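## Task

Place the bolt in the blue divided tray's front right compartment and the tape roll in its back compartment, with front and right judged from the robot's viewpoint. Both must stay there without the robot supporting them, everything must settle shortly after you stop, and the grippers must be opened and withdrawn at the end.

## Robot and tools

Robot: two arms, left_arm and right_arm, each with six revolute joints and a parallel gripper. Occasionally an outside force briefly pulls on a held part or shoves a loose object. Anything leaving the table means failure.

Frame: all printed positions share one scene frame whose origin sits on the table surface midway between the arms. +x runs out across the table, +z up, and left_arm is on the +y side. The names left and right refer to the arms, not to image sides. The printed hand position can be slightly wrong, more so when the arm is stretched far. A gripper's fingers extend along its own +z axis and close along its y axis; the reported point lies between the pads, roughly 1 cm short of the fingertips.

execute_actions takes "actions", a list holding zero or one item, plus an optional boolean "pictures".
- Empty list: nothing is commanded; you get the state and the camera images.
- Motion item: {"rows": [...], "steps": n}, n from 3 to 15 (default 15), each step 1/30 s. Rows (1 to 15) are used one per step; if rows run out, the final row is held. Every row has exactly 14 numbers, always covering both arms: left_arm waist, shoulder, elbow, wrist pitch, wrist yaw, wrist roll, opening, then the same seven for right_arm. The joint numbers are absolute target angles in radians, in the same form as the Joint positions line, not offsets. Stated ranges per arm: waist -2.618 to 3.054, shoulder 0.000 to 3.142, elbow 0.000 to 3.142, wrist pitch -1.571 to 1.571, wrist yaw -1.571 to 1.571, wrist roll -2.094 to 2.094. True stops may differ by up to 0.036 rad. A request more than 0.036 rad beyond a stated end, and further out than the joint's last reported angle, is rejected and nothing moves. Requests past the true stop are clipped there and can produce a "joint sent to its limit" line, possibly about an earlier action; missing that line does not prove more travel exists. Opening is an absolute value from -1 (shut) to +1 (fully open).
- Wait item: {"steps": n} with n up to 300; it returns once n steps have elapsed since the previous result, counting time spent composing the reply.
Images come back only for an empty list or when "pictures": true.

Motion limits: each step, a joint's target is held within a fixed distance of its measured angle (waist 0.202, shoulder 0.258, elbow 0.238, wrist pitch 0.573, wrist yaw and roll 0.522 rad), and if the targets would move the gripper over 70 mm from where it is, the arm's targets are scaled back. Far goals therefore need several calls. The result is read 3 steps before an action ends; those steps run afterwards, and the arms also keep heading to the last row while you think, until they all nearly stop or a step is HELD. After that only a new action moves them further, though fingers still finish opening or closing.

Result lines: the state line gives each arm's end_effector_position (metres) and end_effector_quat_wxyz. Joint positions and Joint velocities list, per arm, the six joints (rad, rad/s) and then the pad gap (m, m/s; 0.094 m is fully open). grip_measured is the measured finger opening on the commanded -1..1 scale; each gripper can read off by about 1 mm, consistently within a scene. "joint command not followed" means a clearance check altered or blocked joint targets on some steps, with the rest of the row applied. HELD flags steps where all or part of your row was not passed to the robot. MOTOR HOT appears from 75 °C; OVER-TEMPERATURE FAULT reports a stop: at 90 °C the hot arm halts 10 s, and at 100 °C that arm goes limp and drops what it holds until it cools. Carrying loads heats motors, so avoid long holds.

Gripping: away from the ends of the scale the fingers go to where grip_measured would equal your number. To keep hold, command roughly 0.03 below the current grip_measured; a smaller margin gives a gentler grip. Pads push about 50 to 62 N at most (less on some grippers, less on parts thinner than about 2 mm) and may spike on first contact.

zoom_image: {"camera": one of cam_high, cam_low, cam_left_wrist, cam_right_wrist, "region": [x0, y0, x1, y1]} in pixels of that camera's latest image, origin top left, box at most 504 by 504. Image sizes: cam_high and cam_low 504x504, the wrist cameras 616x616. Approximate intrinsics: cam_high pinhole fy 267.072, centre (251.903, 252.566); cam_low pinhole fy 442.465, centre (249.511, 250.383); wrist cameras fisheye, about 179 px focal, centre near (303, 310), up to 100 degrees off axis.

finished_scene: {"scene": n}, the current scene's number (1 or 2). Answering without any tool call ends everything.

Things to avoid: collisions or hard pressing between the two arms, dropping or flinging parts, slamming into the table or tray, very hard pushes, and knocking objects off the table. Before finishing, open the grippers, lift away, and make sure nothing is still moving. Quick, smooth, low-effort motion is preferred.

Each tool is called after "Call:" in YAML: its name, and indented under it one key for each argument.

## Session

Call:
execute_actions:
  actions: []

Scene clock: 0.00 s of 4800.00 s.
left_arm: end_effector_position=(+0.2830, +0.4504, +0.1481) grip_measured=+1.000 end_effector_quat_wxyz=(+0.448, +0.563, +0.456, +0.524) | right_arm: end_effector_position=(+0.3835, +0.0358, +0.1542) grip_measured=+1.000 end_effector_quat_wxyz=(+0.032, -0.084, +0.985, +0.150)
Joint positions: left_arm=[1.281 1.571 0.289 1.17  1.112 1.855 0.094] | right_arm=[ 0.529  2.088  2.025 -1.291 -0.219  0.494  0.094]
Joint velocities: left_arm=[-0.012  0.002 -0.027 -0.081 -0.037 -0.022  0.   ] | right_arm=[ 0.012 -0.007 -0.002 -0.037  0.007  0.022  0.   ]

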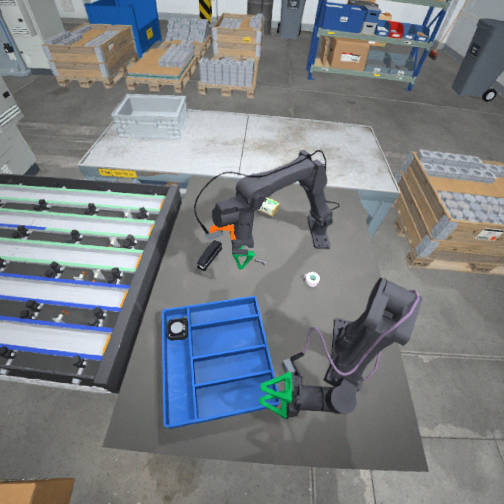

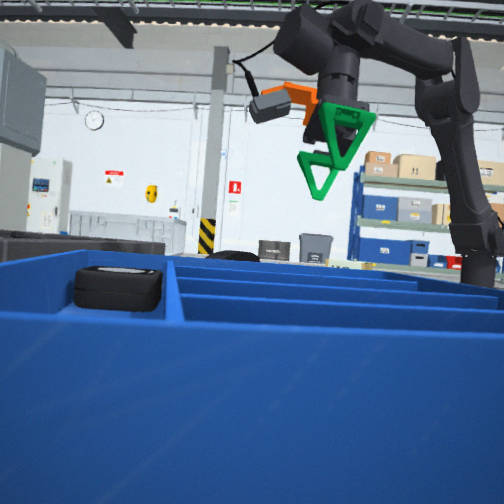

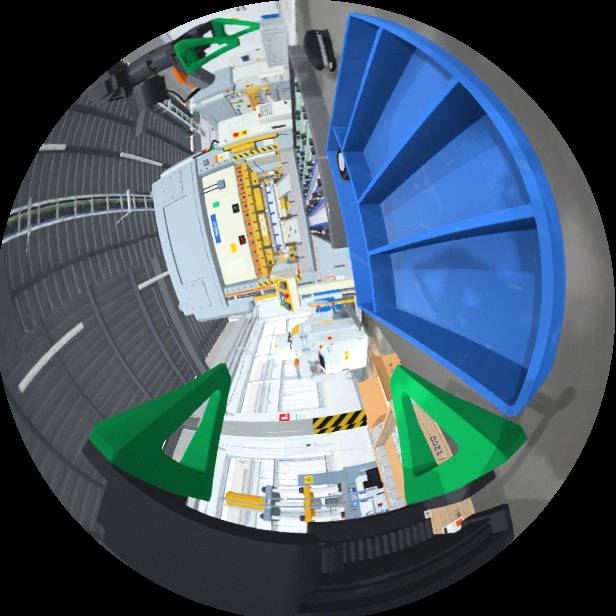

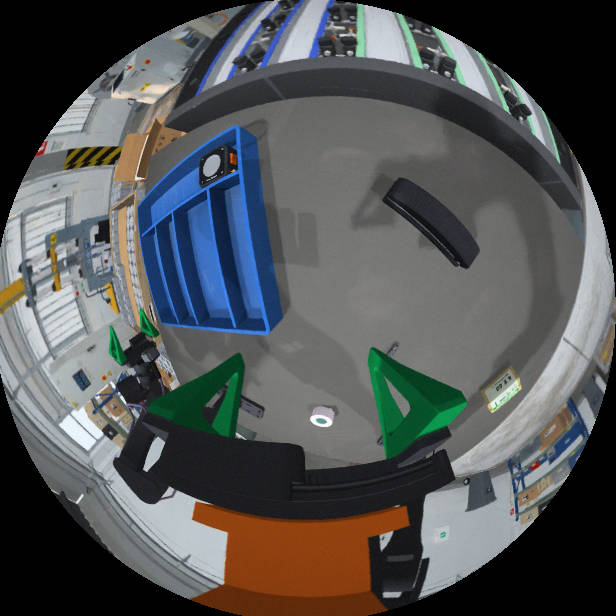

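Call:
zoom_image:
  camera: "cam_high"
  region: [150,180,390,440]

Call:
execute_actions:
  actions:
    - {"rows":[[1.281,1.3,0.5,0.8,0.6,1,1,0.529,1.9,1.8,-1.4,0,0,1]]}

Call:
execute_actions:
  actions:
    - {"rows":[[1.281,1.0,0.7,0,0,0,1,0.3,1.6,1.5,-1.47,0,0,1]]}

Call:
execute_actions:
  actions:
    - {"steps":25}
  pictures: true

Region (150, 180, 390, 440) of cam_high's 504x504 image, scaled by 1.938, with more detail than that image has; it fills the left 465 columns of this view, and the rest is white.

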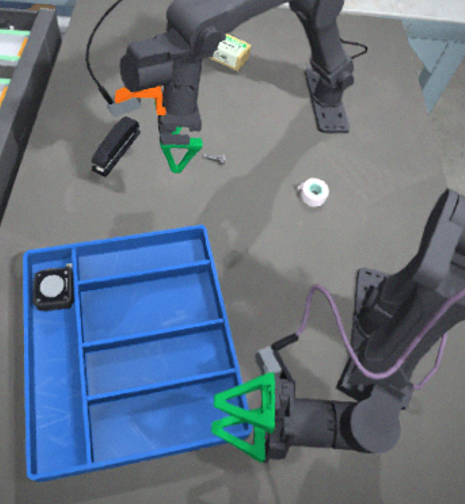

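Scene clock: 0.70 s of 4800.00 s.
left_arm: end_effector_position=(+0.2743, +0.5429, +0.2529) grip_measured=+1.000 end_effector_quat_wxyz=(+0.509, +0.243, +0.644, +0.516) | right_arm: end_effector_position=(+0.3456, -0.0347, +0.1591) grip_measured=+1.000 end_effector_quat_wxyz=(+0.042, -0.295, +0.954, +0.029)
Joint positions: left_arm=[1.279 1.297 0.498 0.864 0.653 1.113 0.094] | right_arm=[ 0.529  1.9    1.81  -1.383 -0.027  0.041  0.094]
Joint velocities: left_arm=[ 0.017 -0.002 -0.007 -0.403 -0.344 -0.696  0.   ] | right_arm=[-0.007 -0.007  0.002 -0.037  0.081 -0.256  0.   ]
Steps of this call (steps 1 to 9: nothing new was sent; steps 10 to 21: the first 12 steps of this action). Readings (joint positions):
10: left_arm=[1.280 1.551 0.301 1.128 1.075 1.810] | right_arm=[0.529 2.064 1.986 -1.274 -0.196 0.428]
11: left_arm=[1.279 1.510 0.326 1.058 1.013 1.744] | right_arm=[0.529 2.020 1.912 -1.275 -0.159 0.343]
13: left_arm=[1.279 1.414 0.398 0.971 0.891 1.586] | right_arm=[0.529 1.950 1.825 -1.341 -0.103 0.222]
17: left_arm=[1.279 1.302 0.495 0.918 0.719 1.259] | right_arm=[0.529 1.902 1.810 -1.382 -0.049 0.094]
21: the state above

Scene clock: 1.20 s of 4800.00 s.
left_arm: end_effector_position=(+0.1875, +0.5863, +0.2814) grip_measured=+1.000 end_effector_quat_wxyz=(+0.534, -0.331, +0.695, +0.350) | right_arm: end_effector_position=(+0.3062, -0.1546, +0.1754) grip_measured=+1.000 end_effector_quat_wxyz=(+0.017, -0.195, +0.981, +0.002)
Joint positions: left_arm=[1.276 0.994 0.705 0.102 0.058 0.146 0.094] | right_arm=[ 0.29   1.594  1.517 -1.459  0.002  0.008  0.094]
Joint velocities: left_arm=[-0.007  0.11  -0.022 -0.769 -0.374 -0.93   0.   ] | right_arm=[ 0.012  0.046 -0.071  0.007  0.007 -0.051  0.   ]
Steps of this call (steps 1 to 3: the last 3 steps of your previous action; steps 4 to 15: the first 12 steps of this action). Readings (joint positions):
4: left_arm=[1.276 1.270 0.517 0.757 0.576 1.001] | right_arm=[0.518 1.881 1.784 -1.369 -0.024 0.021]
5: left_arm=[1.275 1.219 0.550 0.617 0.485 0.912] | right_arm=[0.497 1.843 1.728 -1.361 -0.028 0.017]
7: left_arm=[1.276 1.096 0.628 0.402 0.313 0.720] | right_arm=[0.416 1.750 1.618 -1.381 -0.027 0.014]
11: left_arm=[1.276 0.983 0.704 0.232 0.131 0.346] | right_arm=[0.287 1.610 1.519 -1.448 -0.000 0.012]
15: the state above

Scene clock: 2.03 s of 4800.00 s.
left_arm: end_effector_position=(+0.1780, +0.5864, +0.2578) grip_measured=+1.000 end_effector_quat_wxyz=(+0.515, -0.406, +0.689, +0.309) | right_arm: end_effector_position=(+0.3051, -0.1550, +0.1740) grip_measured=+1.000 end_effector_quat_wxyz=(+0.015, -0.196, +0.980, +0.002)
Joint positions: left_arm=[1.276 0.998 0.705 0.011 0.01  0.01  0.094] | right_arm=[ 0.29   1.594  1.512 -1.459  0.002  0.006  0.094]
Joint velocities: left_arm=[-0.007 -0.002 -0.002 -0.037 -0.081 -0.022  0.   ] | right_arm=[ 0.002 -0.007  0.007 -0.007 -0.022  0.007  0.   ]
Kept back: nothing.
Steps of this call (steps 1 to 3: the last 3 steps of your previous action; steps 4 to 25: the robot went on to your last target). Readings (joint positions):
1: left_arm=[1.276 0.996 0.705 0.079 0.048 0.119] | right_arm=[0.290 1.594 1.515 -1.459 0.002 0.008]
2: left_arm=[1.276 0.998 0.705 0.062 0.040 0.097] | right_arm=[0.290 1.594 1.513 -1.459 0.002 0.007]
4: left_arm=[1.276 0.998 0.705 0.039 0.029 0.065] | right_arm=[0.290 1.594 1.512 -1.459 0.002 0.007]
8: left_arm=[1.276 0.998 0.705 0.020 0.017 0.032] | right_arm=[0.290 1.594 1.512 -1.459 0.002 0.006]
25: the state above

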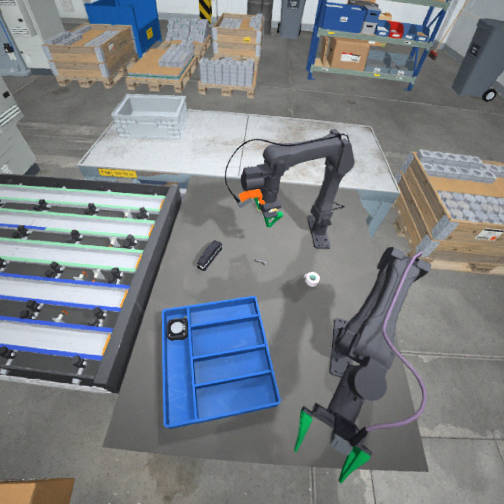

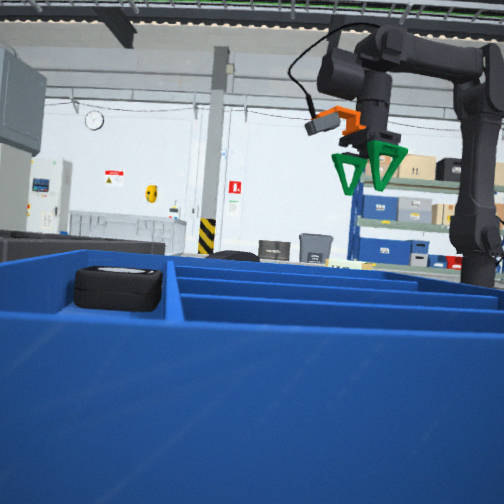

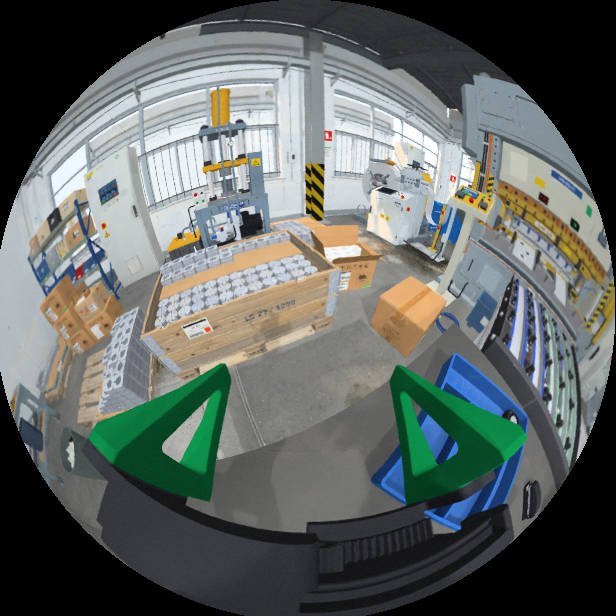

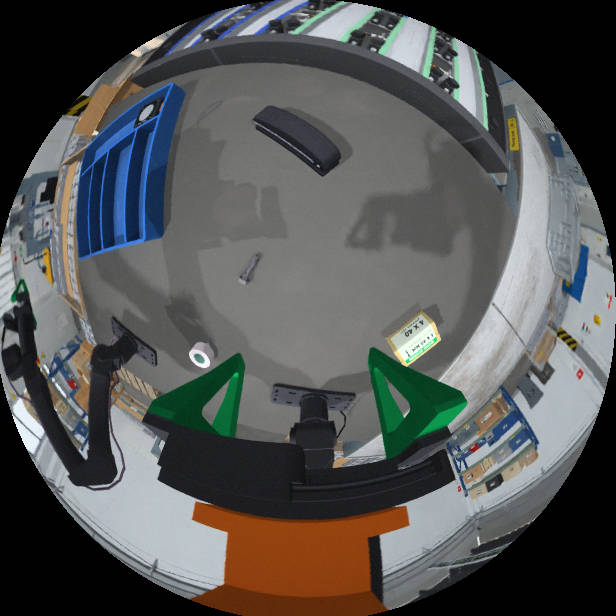

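Call:
execute_actions:
  actions:
    - {"rows":[[1.0,0.8,0.8,-0.4,0,0,1,0.56,1.795,1.365,-1.15,0,0.79,0.4]]}

Call:
execute_actions:
  actions:
    - {"steps":10}
  pictures: true

Scene clock: 2.87 s of 4800.00 s.
left_arm: end_effector_position=(+0.2227, +0.4879, +0.2771) grip_measured=+1.000 end_effector_quat_wxyz=(+0.523, -0.317, +0.759, +0.221) | right_arm: end_effector_position=(+0.2847, -0.0697, +0.0706) grip_measured=+0.402 end_effector_quat_wxyz=(-0.037, +0.002, +0.999, -0.026)
Joint positions: left_arm=[ 0.999  0.797  0.788 -0.353  0.009  0.008  0.094] | right_arm=[ 0.569  1.823  1.358 -1.195 -0.006  0.683  0.066]
Joint velocities: left_arm=[-0.007  0.002 -0.012 -0.359  0.037  0.007  0.   ] | right_arm=[-0.027 -0.139 -0.007  0.256 -0.11   0.681 -0.001]
Steps of this call (steps 1 to 13: the robot went on to your last target; steps 14 to 25: the first 12 steps of this action). Readings (joint positions):
14: left_arm=[1.255 0.983 0.714 -0.033 -0.004 0.009] | right_arm=[0.302 1.601 1.504 -1.446 0.007 0.046]
15: left_arm=[1.201 0.947 0.724 -0.113 -0.012 0.008] | right_arm=[0.328 1.612 1.491 -1.417 0.012 0.106]
17: left_arm=[1.066 0.862 0.747 -0.225 -0.003 0.008] | right_arm=[0.406 1.668 1.456 -1.355 0.012 0.232]
21: left_arm=[0.999 0.797 0.787 -0.299 0.009 0.008] | right_arm=[0.550 1.797 1.380 -1.234 0.001 0.537]
25: the state above

Scene clock: 3.20 s of 4800.00 s.
left_arm: end_effector_position=(+0.2205, +0.4856, +0.2692) grip_measured=+1.000 end_effector_quat_wxyz=(+0.510, -0.321, +0.768, +0.216) | right_arm: end_effector_position=(+0.2906, -0.0651, +0.0744) grip_measured=+0.402 end_effector_quat_wxyz=(-0.020, +0.047, +0.999, -0.014)
Joint positions: left_arm=[ 0.999  0.797  0.788 -0.387  0.009  0.008  0.094] | right_arm=[ 0.568  1.809  1.358 -1.168 -0.006  0.774  0.066]
Joint velocities: left_arm=[-0.002  0.007 -0.017 -0.022  0.066  0.007  0.   ] | right_arm=[ 0.012 -0.002 -0.017 -0.022 -0.022  0.081 -0.001]
Kept back: nothing.
Steps of this call (steps 1 to 3: the last 3 steps of your previous action; steps 4 to 10: the robot went on to your last target). Readings (joint positions):
1: left_arm=[0.999 0.797 0.788 -0.361 0.009 0.008] | right_arm=[0.568 1.818 1.358 -1.188 -0.006 0.703]
2: left_arm=[0.999 0.797 0.788 -0.368 0.009 0.008] | right_arm=[0.568 1.815 1.358 -1.183 -0.006 0.720]
4: left_arm=[0.999 0.797 0.788 -0.377 0.009 0.008] | right_arm=[0.568 1.810 1.358 -1.176 -0.006 0.743]
8: left_arm=[0.999 0.797 0.788 -0.385 0.009 0.008] | right_arm=[0.568 1.809 1.358 -1.170 -0.006 0.767]
10: the state above

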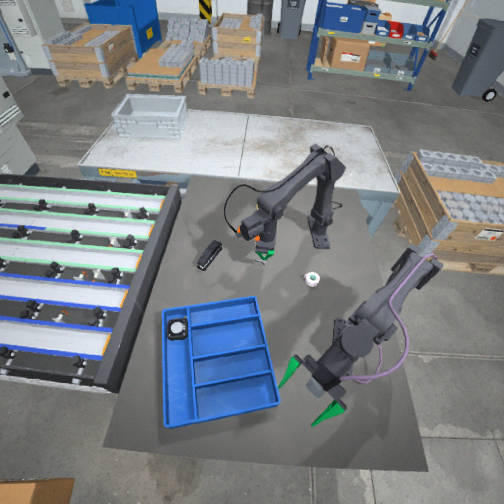

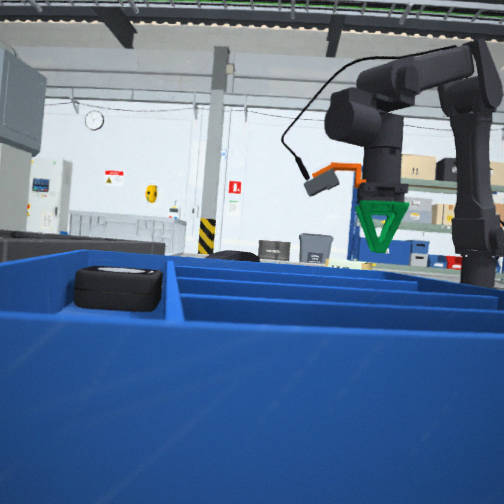

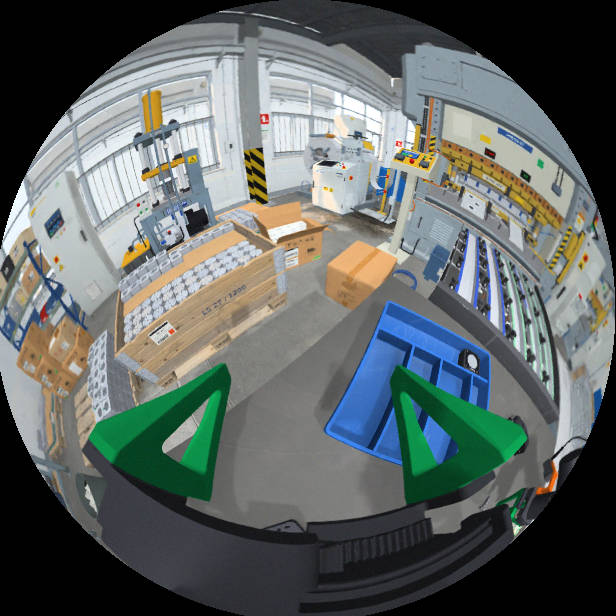

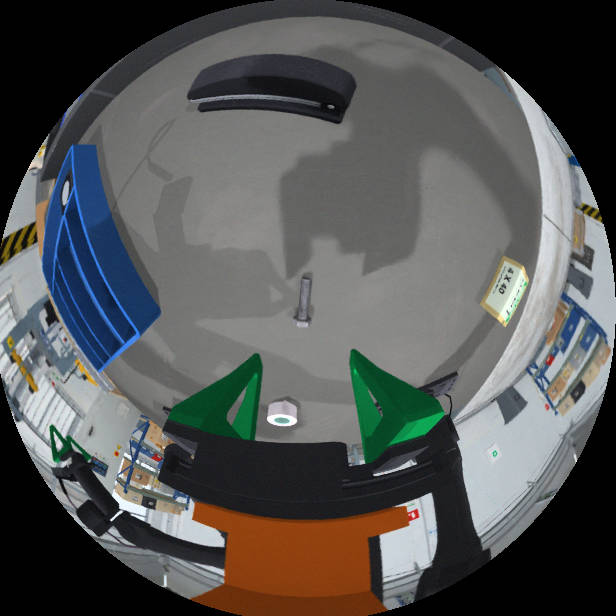

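Call:
execute_actions:
  actions:
    - {"rows":[[0.3,0.6,0.9,-0.9,0,0,1,0.565,1.82,1.3,-1.03,0,0.86,0],[0.3,0.6,0.9,-0.9,0,0,1,0.565,1.83,1.28,-0.99,0,0.86,0],[0.3,0.6,0.9,-0.9,0,0,1,0.565,1.84,1.26,-0.95,0,0.86,0],[0.3,0.6,0.9,-0.9,0,0,1,0.565,1.85,1.24,-0.92,0,0.86,0],[0.3,0.6,0.9,-0.9,0,0,1,0.565,1.86,1.22,-0.9,0,0.86,0]]}

Call:
execute_actions:
  actions:
    - {"steps":8}
  pictures: true

Scene clock: 3.77 s of 4800.00 s.
left_arm: end_effector_position=(+0.2337, +0.2890, +0.2640) grip_measured=+1.000 end_effector_quat_wxyz=(+0.486, -0.047, +0.872, +0.027) | right_arm: end_effector_position=(+0.2965, -0.0604, +0.0239) grip_measured=+0.002 end_effector_quat_wxyz=(-0.008, +0.085, +0.996, -0.004)
Joint positions: left_arm=[ 0.312  0.595  0.887 -0.845  0.008  0.007  0.094] | right_arm=[ 0.568  1.866  1.222 -0.944 -0.006  0.849  0.047]
Joint velocities: left_arm=[-0.266 -0.007  0.002 -0.359  0.022  0.051  0.   ] | right_arm=[-0.012 -0.017 -0.012  0.212 -0.095  0.007  0.   ]
Steps of this call (steps 1 to 5: the robot went on to your last target; steps 6 to 17: the first 12 steps of this action). Readings (joint positions):
6: left_arm=[0.978 0.785 0.798 -0.431 -0.003 0.008] | right_arm=[0.568 1.809 1.351 -1.152 -0.006 0.791]
7: left_arm=[0.924 0.755 0.811 -0.513 -0.007 0.007] | right_arm=[0.568 1.808 1.337 -1.124 -0.006 0.804]
9: left_arm=[0.786 0.671 0.842 -0.653 -0.004 0.007] | right_arm=[0.568 1.815 1.297 -1.060 -0.006 0.822]
13: left_arm=[0.492 0.595 0.887 -0.779 0.001 0.007] | right_arm=[0.568 1.854 1.232 -0.976 -0.006 0.841]
17: the state above

Scene clock: 4.03 s of 4800.00 s.
left_arm: end_effector_position=(+0.2286, +0.2872, +0.2559) grip_measured=+1.000 end_effector_quat_wxyz=(+0.469, -0.045, +0.882, +0.025) | right_arm: end_effector_position=(+0.3016, -0.0563, +0.0238) grip_measured=+0.002 end_effector_quat_wxyz=(+0.001, +0.087, +0.996, +0.005)
Joint positions: left_arm=[ 0.307  0.595  0.887 -0.884  0.008  0.007  0.094] | right_arm=[ 0.568  1.866  1.222 -0.918 -0.006  0.854  0.047]
Joint velocities: left_arm=[-0.017  0.012 -0.012 -0.007 -0.007 -0.022  0.   ] | right_arm=[-0.007 -0.007 -0.002  0.081 -0.007  0.007  0.001]
Kept back: nothing.
Steps of this call (steps 1 to 3: the last 3 steps of your previous action; steps 4 to 8: the robot went on to your last target). Readings (joint positions):
1: left_arm=[0.307 0.595 0.887 -0.856 0.008 0.007] | right_arm=[0.568 1.866 1.222 -0.937 -0.006 0.850]
2: left_arm=[0.307 0.595 0.887 -0.864 0.008 0.007] | right_arm=[0.568 1.866 1.222 -0.932 -0.006 0.851]
4: left_arm=[0.307 0.595 0.887 -0.874 0.008 0.007] | right_arm=[0.568 1.866 1.222 -0.925 -0.006 0.852]
8: the state above

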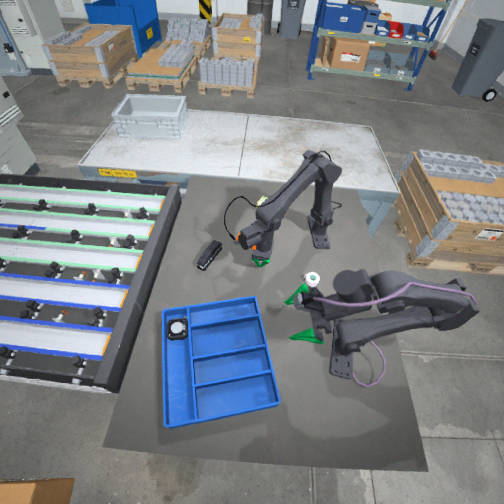

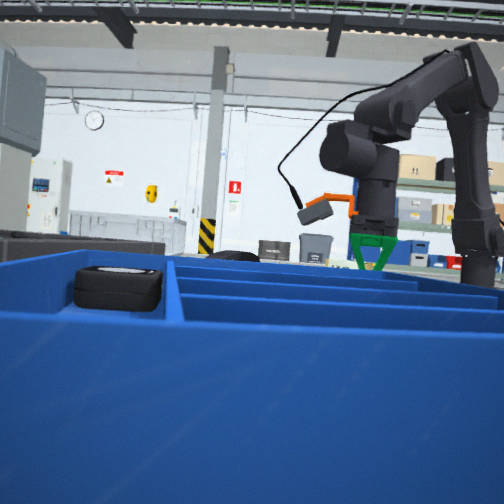

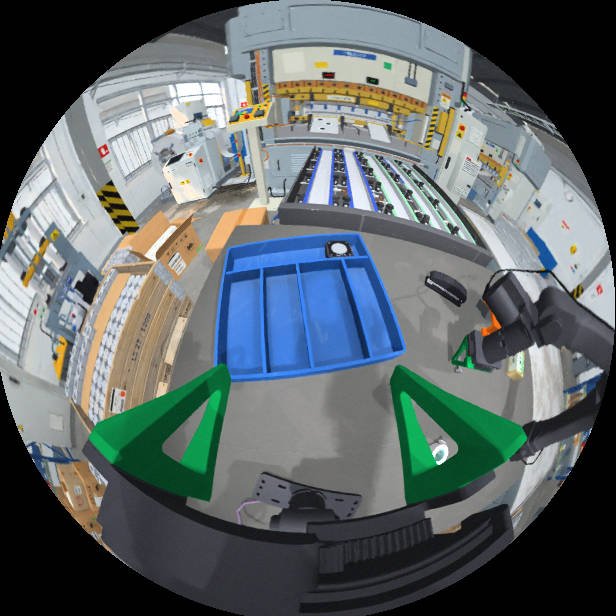

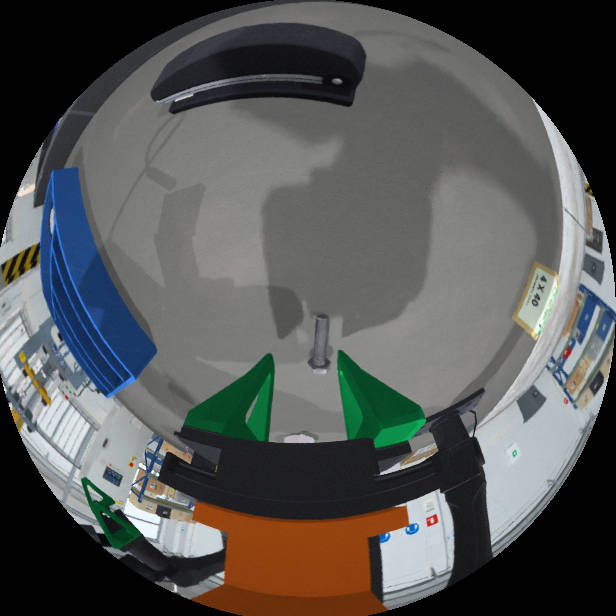

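Call:
execute_actions:
  actions:
    - {"rows":[[0.3,0.6,0.9,-0.9,0,0,1,0.525,1.86,1.22,-0.9,0,0.82,0],[0.3,0.6,0.9,-0.9,0,0,1,0.525,1.86,1.22,-0.9,0,0.82,0],[0.3,0.6,0.9,-0.9,0,0,1,0.525,1.86,1.22,-0.9,0,0.82,0],[0.3,0.6,0.9,-0.9,0,0,1,0.525,1.87,1.185,-0.885,0,0.82,-0.2]]}
  pictures: true

Scene clock: 4.53 s of 4800.00 s.
left_arm: end_effector_position=(+0.2280, +0.2872, +0.2549) grip_measured=+1.000 end_effector_quat_wxyz=(+0.467, -0.045, +0.883, +0.025) | right_arm: end_effector_position=(+0.3049, -0.0691, +0.0177) grip_measured=-0.198 end_effector_quat_wxyz=(-0.003, +0.093, +0.996, +0.002)
Joint positions: left_arm=[ 0.307  0.595  0.887 -0.889  0.008  0.007  0.094] | right_arm=[ 0.531  1.866  1.196 -0.902 -0.007  0.828  0.038]
Joint velocities: left_arm=[ 0.017  0.002 -0.012  0.022  0.007 -0.037  0.   ] | right_arm=[-0.002 -0.007 -0.012  0.007 -0.037 -0.007 -0.001]
Steps of this call (steps 1 to 3: the robot went on to your last target; steps 4 to 15: the first 12 steps of this action). Readings (joint positions):
4: left_arm=[0.307 0.595 0.887 -0.888 0.008 0.007] | right_arm=[0.565 1.866 1.222 -0.916 -0.007 0.850]
5: left_arm=[0.307 0.595 0.887 -0.888 0.008 0.007] | right_arm=[0.559 1.866 1.222 -0.915 -0.007 0.845]
7: left_arm=[0.307 0.595 0.887 -0.888 0.008 0.007] | right_arm=[0.542 1.866 1.219 -0.912 -0.007 0.838]
11: left_arm=[0.307 0.595 0.887 -0.889 0.008 0.007] | right_arm=[0.531 1.866 1.198 -0.903 -0.007 0.831]
15: the state above

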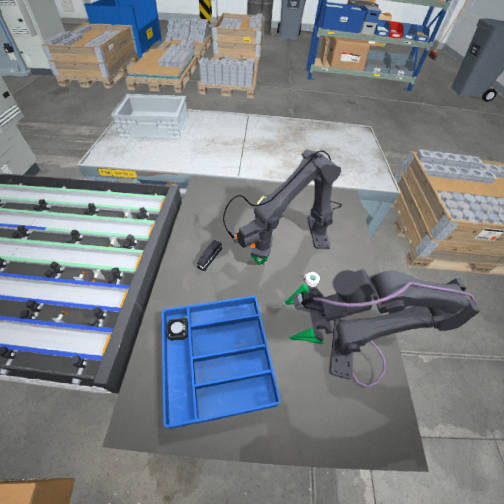

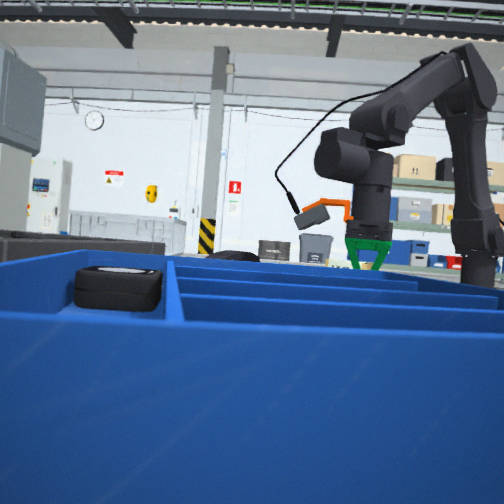

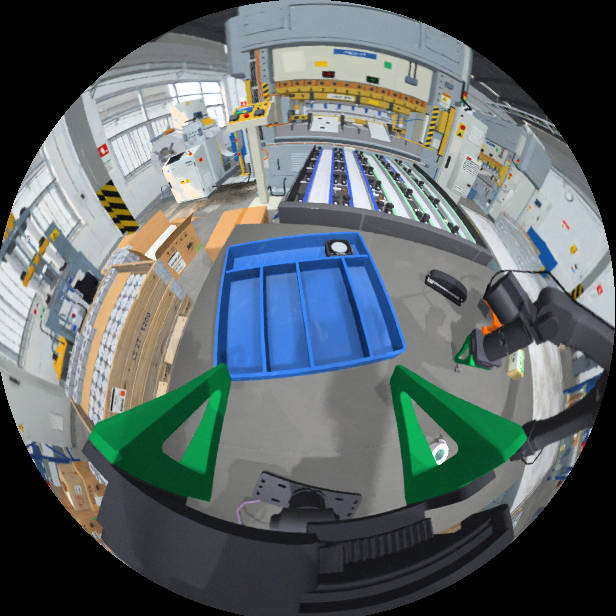

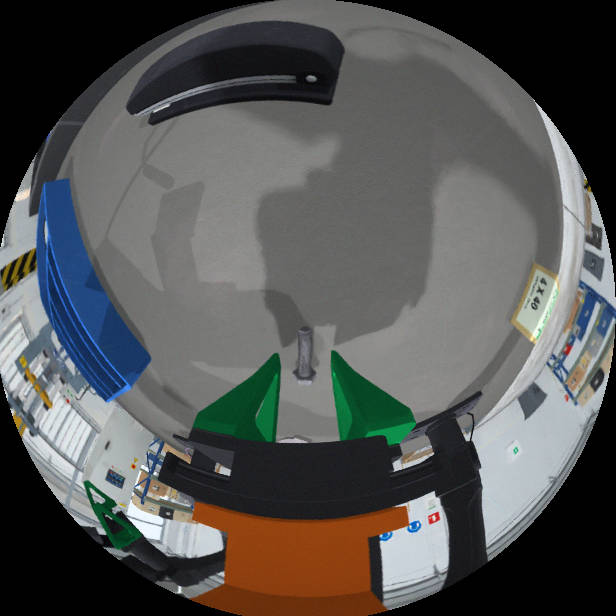

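Call:
execute_actions:
  actions:
    - {"rows":[[0.6,0.6,0.9,-0.9,0,0,1,0.525,1.89,1.18,-0.875,0,0.82,-0.3]],"steps":10}

Call:
execute_actions:
  actions:
    - {"rows":[[0.6,0.6,0.9,-0.9,0,0,1,0.525,1.89,1.18,-0.875,0,0.82,-0.88]]}
  pictures: true

Scene clock: 4.87 s of 4800.00 s.
left_arm: end_effector_position=(+0.2115, +0.3498, +0.2549) grip_measured=+1.000 end_effector_quat_wxyz=(+0.458, -0.171, +0.867, +0.093) | right_arm: end_effector_position=(+0.3056, -0.0686, +0.0130) grip_measured=-0.298 end_effector_quat_wxyz=(-0.005, +0.092, +0.996, +0.000)
Joint positions: left_arm=[ 0.592  0.595  0.887 -0.889  0.002  0.007  0.094] | right_arm=[ 0.531  1.881  1.196 -0.892 -0.007  0.826  0.033]
Joint velocities: left_arm=[ 0.051 -0.007  0.002 -0.007 -0.022 -0.081  0.   ] | right_arm=[-0.007  0.022 -0.002  0.066 -0.022 -0.066 -0.001]
Steps of this call (steps 1 to 3: the last 3 steps of your previous action; steps 4 to 10: the first 7 steps of this action). Readings (joint positions):
4: left_arm=[0.335 0.595 0.887 -0.889 0.018 0.007] | right_arm=[0.531 1.867 1.196 -0.900 -0.007 0.827]
5: left_arm=[0.406 0.595 0.887 -0.889 0.019 0.007] | right_arm=[0.531 1.869 1.196 -0.898 -0.007 0.827]
7: left_arm=[0.538 0.595 0.887 -0.889 0.010 0.007] | right_arm=[0.531 1.875 1.196 -0.894 -0.007 0.826]
10: the state above

Scene clock: 5.37 s of 4800.00 s.
left_arm: end_effector_position=(+0.2114, +0.3500, +0.2548) grip_measured=+1.000 end_effector_quat_wxyz=(+0.458, -0.172, +0.867, +0.094) | right_arm: end_effector_position=(+0.3060, -0.0683, +0.0130) grip_measured=-0.870 end_effector_quat_wxyz=(-0.004, +0.092, +0.996, +0.001)
Joint positions: left_arm=[ 0.593  0.595  0.887 -0.889  0.002  0.007  0.094] | right_arm=[ 0.531  1.881  1.196 -0.89  -0.007  0.825  0.006]
Joint velocities: left_arm=[-0.002  0.007 -0.002  0.051 -0.095 -0.037  0.   ] | right_arm=[-0.002 -0.012  0.027 -0.037 -0.066 -0.037 -0.   ]
Steps of this call (steps 1 to 3: the last 3 steps of your previous action; steps 4 to 15: the first 12 steps of this action). Readings (joint positions):
4: left_arm=[0.593 0.595 0.887 -0.889 0.002 0.007] | right_arm=[0.531 1.881 1.196 -0.891 -0.007 0.826]
5: left_arm=[0.593 0.595 0.887 -0.889 0.002 0.007] | right_arm=[0.531 1.881 1.196 -0.891 -0.007 0.826]
7: left_arm=[0.593 0.595 0.887 -0.889 0.002 0.007] | right_arm=[0.531 1.881 1.196 -0.890 -0.007 0.825]
11: left_arm=[0.593 0.595 0.887 -0.889 0.002 0.007] | right_arm=[0.531 1.881 1.196 -0.890 -0.007 0.825]
15: the state above

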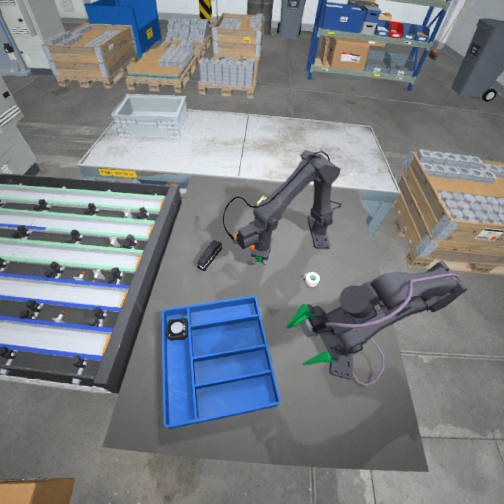

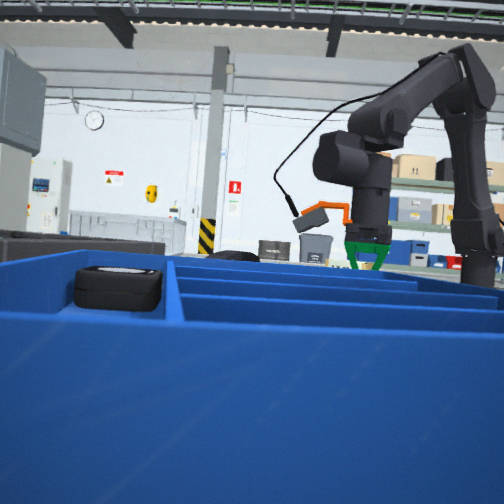

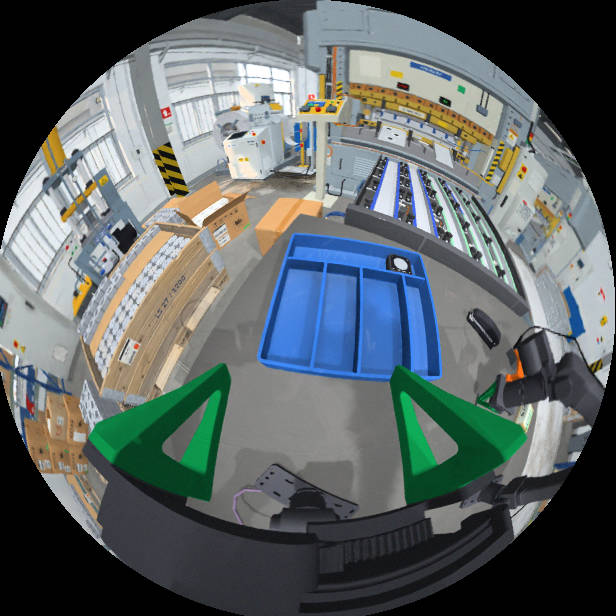

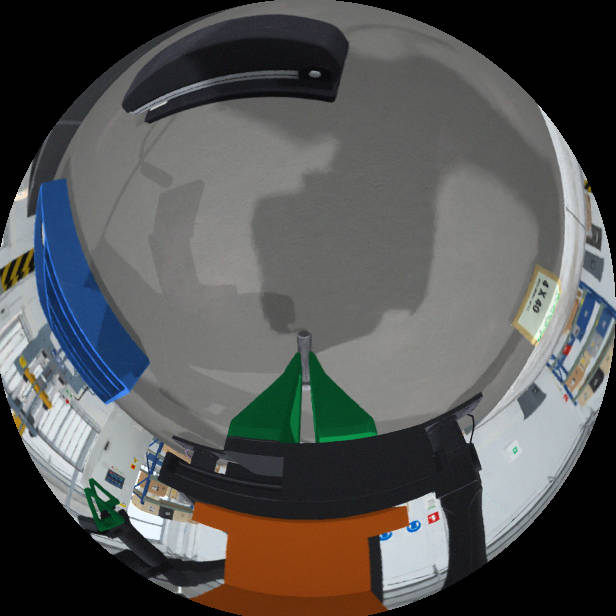

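Call:
execute_actions:
  actions:
    - {"rows":[[1.2,0.5,0.8,-0.9,0,0,1,0.525,1.89,1.18,-0.875,0,0.82,-0.91],[1.2,0.5,0.8,-0.9,0,0,1,0.525,1.89,1.18,-0.875,0,0.82,-0.91],[1.2,0.5,0.8,-0.9,0,0,1,0.525,1.89,1.18,-0.875,0,0.82,-0.91],[1.2,0.5,0.8,-0.9,0,0,1,0.55,1.85,1.4,-1,0,0.82,-0.91],[1.2,0.5,0.8,-0.9,0,0,1,0.55,1.85,1.5,-1.1,0,0.82,-0.91],[1.2,0.5,0.8,-0.9,0,0,1,0.6,1.88,1.75,-1.25,0,0.82,-0.91]]}

Call:
execute_actions:
  actions:
    - {"rows":[[1.2,0.5,0.8,-0.9,0,0,1,0.78,2.15,2.15,-1.25,0,0.85,-0.91]],"steps":10}

Call:
execute_actions:
  actions:
    - {"rows":[[1.2,0.5,0.8,-0.9,0,0,1,0.78,2.41,2.4,-1.16,0,0.9,-0.91]]}
  pictures: true

Scene clock: 6.10 s of 4800.00 s.
left_arm: end_effector_position=(+0.1184, +0.4413, +0.2365) grip_measured=+1.000 end_effector_quat_wxyz=(+0.408, -0.422, +0.778, +0.226) | right_arm: end_effector_position=(+0.3629, +0.0098, +0.1531) grip_measured=-0.895 end_effector_quat_wxyz=(+0.099, +0.056, +0.989, +0.098)
Joint positions: left_arm=[ 1.193  0.513  0.809 -0.896 -0.002  0.007  0.094] | right_arm=[ 0.6    1.882  1.73  -1.14  -0.004  0.825  0.005]
Joint velocities: left_arm=[ 0.017 -0.002 -0.012  0.022 -0.081 -0.037  0.   ] | right_arm=[ 0.056 -0.364  0.735 -0.066  0.007 -0.007 -0.001]
Steps of this call (steps 1 to 3: the last 3 steps of your previous action; steps 4 to 10: the robot went on to your last target; steps 11 to 22: the first 12 steps of this action). Readings (joint positions):
11: left_arm=[0.622 0.586 0.877 -0.881 0.013 0.007] | right_arm=[0.531 1.881 1.196 -0.890 -0.007 0.825]
12: left_arm=[0.693 0.563 0.854 -0.872 0.015 0.007] | right_arm=[0.531 1.881 1.196 -0.890 -0.007 0.825]
14: left_arm=[0.840 0.525 0.820 -0.885 0.009 0.007] | right_arm=[0.531 1.883 1.220 -0.915 -0.007 0.825]
18: left_arm=[1.122 0.513 0.809 -0.896 0.003 0.007] | right_arm=[0.564 1.900 1.491 -1.096 -0.004 0.825]
22: the state above

Scene clock: 6.43 s of 4800.00 s.
left_arm: end_effector_position=(+0.1184, +0.4413, +0.2365) grip_measured=+1.000 end_effector_quat_wxyz=(+0.408, -0.422, +0.778, +0.226) | right_arm: end_effector_position=(+0.3542, +0.1158, +0.1522) grip_measured=-0.895 end_effector_quat_wxyz=(+0.103, -0.024, +0.987, +0.121)
Joint positions: left_arm=[ 1.193  0.513  0.809 -0.896 -0.002  0.007  0.094] | right_arm=[ 0.777  2.155  2.111 -1.208  0.     0.84   0.005]
Joint velocities: left_arm=[-0.007  0.002  0.017 -0.022  0.066 -0.081  0.   ] | right_arm=[ 0.584  0.476  0.227  0.007 -0.168  0.007 -0.   ]
Steps of this call (steps 1 to 3: the last 3 steps of your previous action; steps 4 to 10: the first 7 steps of this action). Readings (joint positions):
4: left_arm=[1.193 0.513 0.809 -0.896 -0.002 0.007] | right_arm=[0.612 1.878 1.786 -1.198 0.001 0.828]
5: left_arm=[1.193 0.513 0.809 -0.896 -0.002 0.007] | right_arm=[0.632 1.924 1.850 -1.227 0.008 0.832]
7: left_arm=[1.193 0.513 0.809 -0.896 -0.002 0.007] | right_arm=[0.695 2.040 1.994 -1.232 0.009 0.837]
10: the state above

Scene clock: 6.93 s of 4800.00 s.
left_arm: end_effector_position=(+0.1184, +0.4413, +0.2365) grip_measured=+1.000 end_effector_quat_wxyz=(+0.408, -0.422, +0.778, +0.226) | right_arm: end_effector_position=(+0.3889, +0.1698, +0.1050) grip_measured=-0.896 end_effector_quat_wxyz=(+0.107, -0.004, +0.984, +0.142)
Joint positions: left_arm=[ 1.193  0.513  0.809 -0.896 -0.002  0.007  0.094] | right_arm=[ 0.787  2.431  2.378 -1.161 -0.01   0.893  0.005]
Joint velocities: left_arm=[ 0.017 -0.007 -0.012 -0.007 -0.007  0.081  0.   ] | right_arm=[-0.002 -0.066  0.002  0.007 -0.007  0.037 -0.001]
Steps of this call (steps 1 to 3: the last 3 steps of your previous action; steps 4 to 15: the first 12 steps of this action). Readings (joint positions):
4: left_arm=[1.193 0.513 0.809 -0.896 -0.002 0.007] | right_arm=[0.802 2.202 2.159 -1.244 -0.010 0.850]
5: left_arm=[1.193 0.513 0.809 -0.896 -0.002 0.007] | right_arm=[0.799 2.255 2.251 -1.250 -0.010 0.860]
7: left_arm=[1.193 0.513 0.809 -0.896 -0.002 0.007] | right_arm=[0.792 2.345 2.361 -1.186 -0.010 0.872]
11: left_arm=[1.193 0.513 0.809 -0.896 -0.002 0.007] | right_arm=[0.787 2.418 2.378 -1.161 -0.010 0.886]
15: the state above

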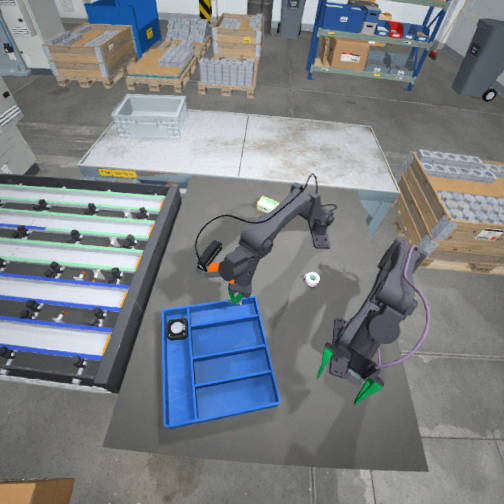

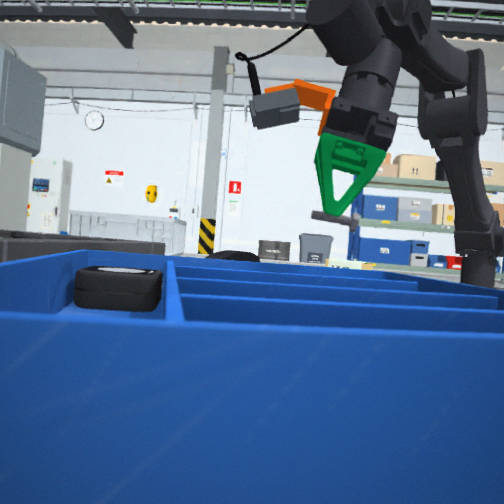

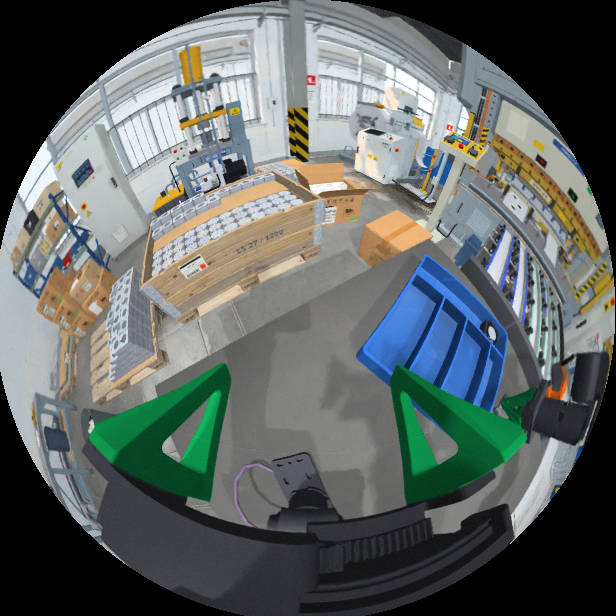

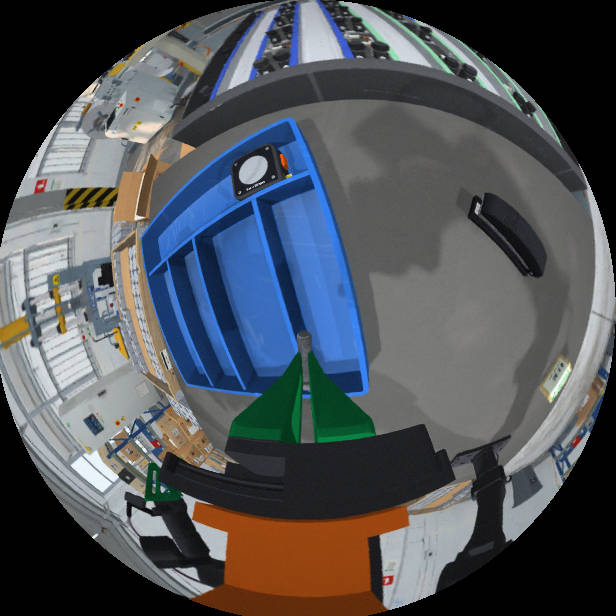

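Call:
zoom_image:
  camera: "cam_high"
  region: [150,270,300,440]

Call:
zoom_image:
  camera: "cam_right_wrist"
  region: [120,100,420,420]

Region (150, 270, 300, 440) of cam_high's 504x504 image, scaled by 2.965, with more detail than that image has; it fills the left 445 columns of this view, and the rest is white.

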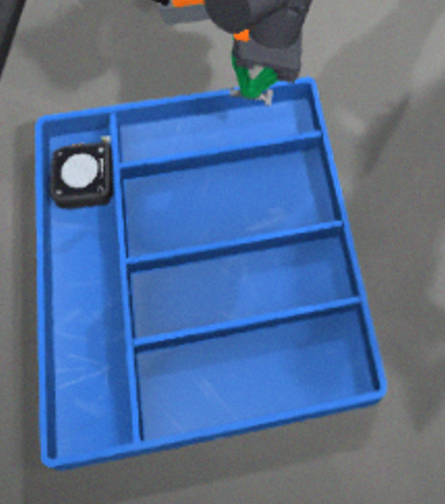

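Region (120, 100, 420, 420) of cam_right_wrist's 616x616 image, scaled by 1.575, with more detail than that image has; it fills the left 472 columns of this view, and the rest is white.

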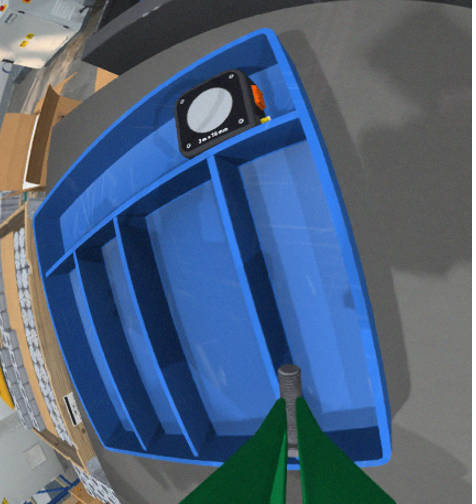

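Call:
execute_actions:
  actions:
    - {"rows":[[1.2,0.5,0.8,-0.9,0,0,1,0.72,2.44,2.37,-1.16,0,0.65,-0.91]]}
  pictures: true

Scene clock: 7.53 s of 4800.00 s.
left_arm: end_effector_position=(+0.1184, +0.4413, +0.2365) grip_measured=+1.000 end_effector_quat_wxyz=(+0.408, -0.422, +0.778, +0.226) | right_arm: end_effector_position=(+0.4201, +0.1433, +0.1044) grip_measured=-0.895 end_effector_quat_wxyz=(+0.127, -0.075, +0.981, +0.124)
Joint positions: left_arm=[ 1.193  0.513  0.809 -0.896 -0.002  0.007  0.094] | right_arm=[ 0.714  2.432  2.378 -1.161 -0.009  0.675  0.005]
Joint velocities: left_arm=[ 0.012  0.002 -0.017 -0.007  0.022 -0.066  0.   ] | right_arm=[ 0.002  0.007  0.007 -0.037 -0.022 -0.125 -0.001]
Steps of this call (steps 1 to 3: the last 3 steps of your previous action; steps 4 to 6: the robot went on to your last target; steps 7 to 18: the first 12 steps of this action). Readings (joint positions):
7: left_arm=[1.193 0.513 0.809 -0.896 -0.002 0.007] | right_arm=[0.783 2.425 2.378 -1.161 -0.011 0.863]
8: left_arm=[1.193 0.513 0.809 -0.896 -0.002 0.007] | right_arm=[0.777 2.426 2.378 -1.161 -0.012 0.821]
10: left_arm=[1.193 0.513 0.809 -0.896 -0.002 0.007] | right_arm=[0.756 2.428 2.378 -1.161 -0.012 0.762]
14: left_arm=[1.193 0.513 0.809 -0.896 -0.002 0.007] | right_arm=[0.717 2.432 2.378 -1.161 -0.010 0.700]
18: the state above

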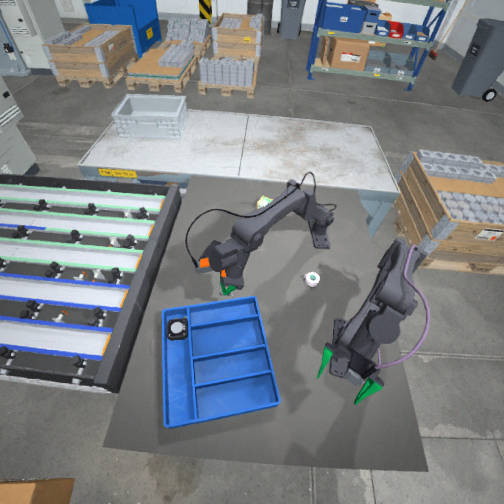

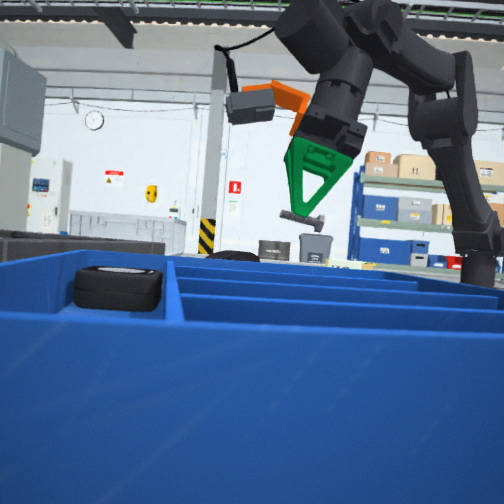

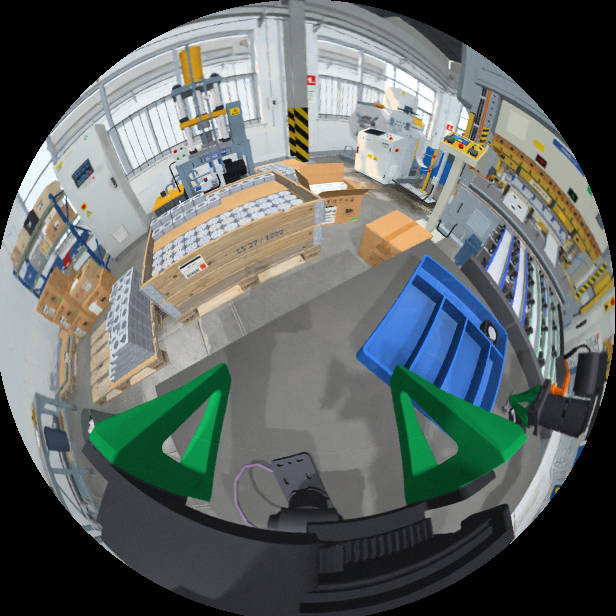

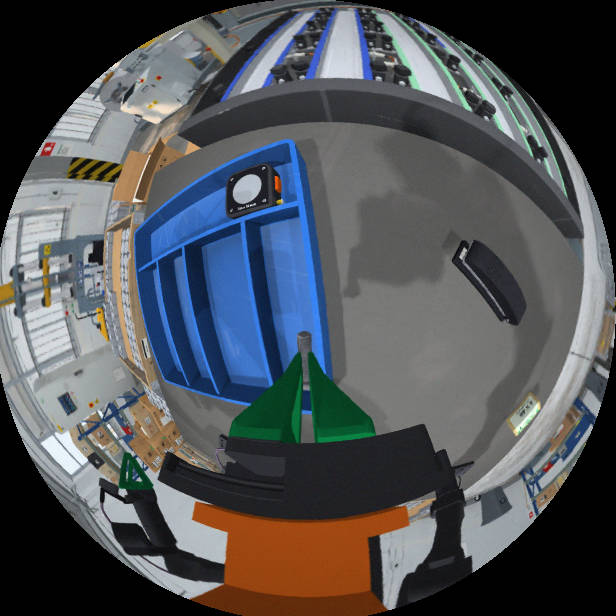

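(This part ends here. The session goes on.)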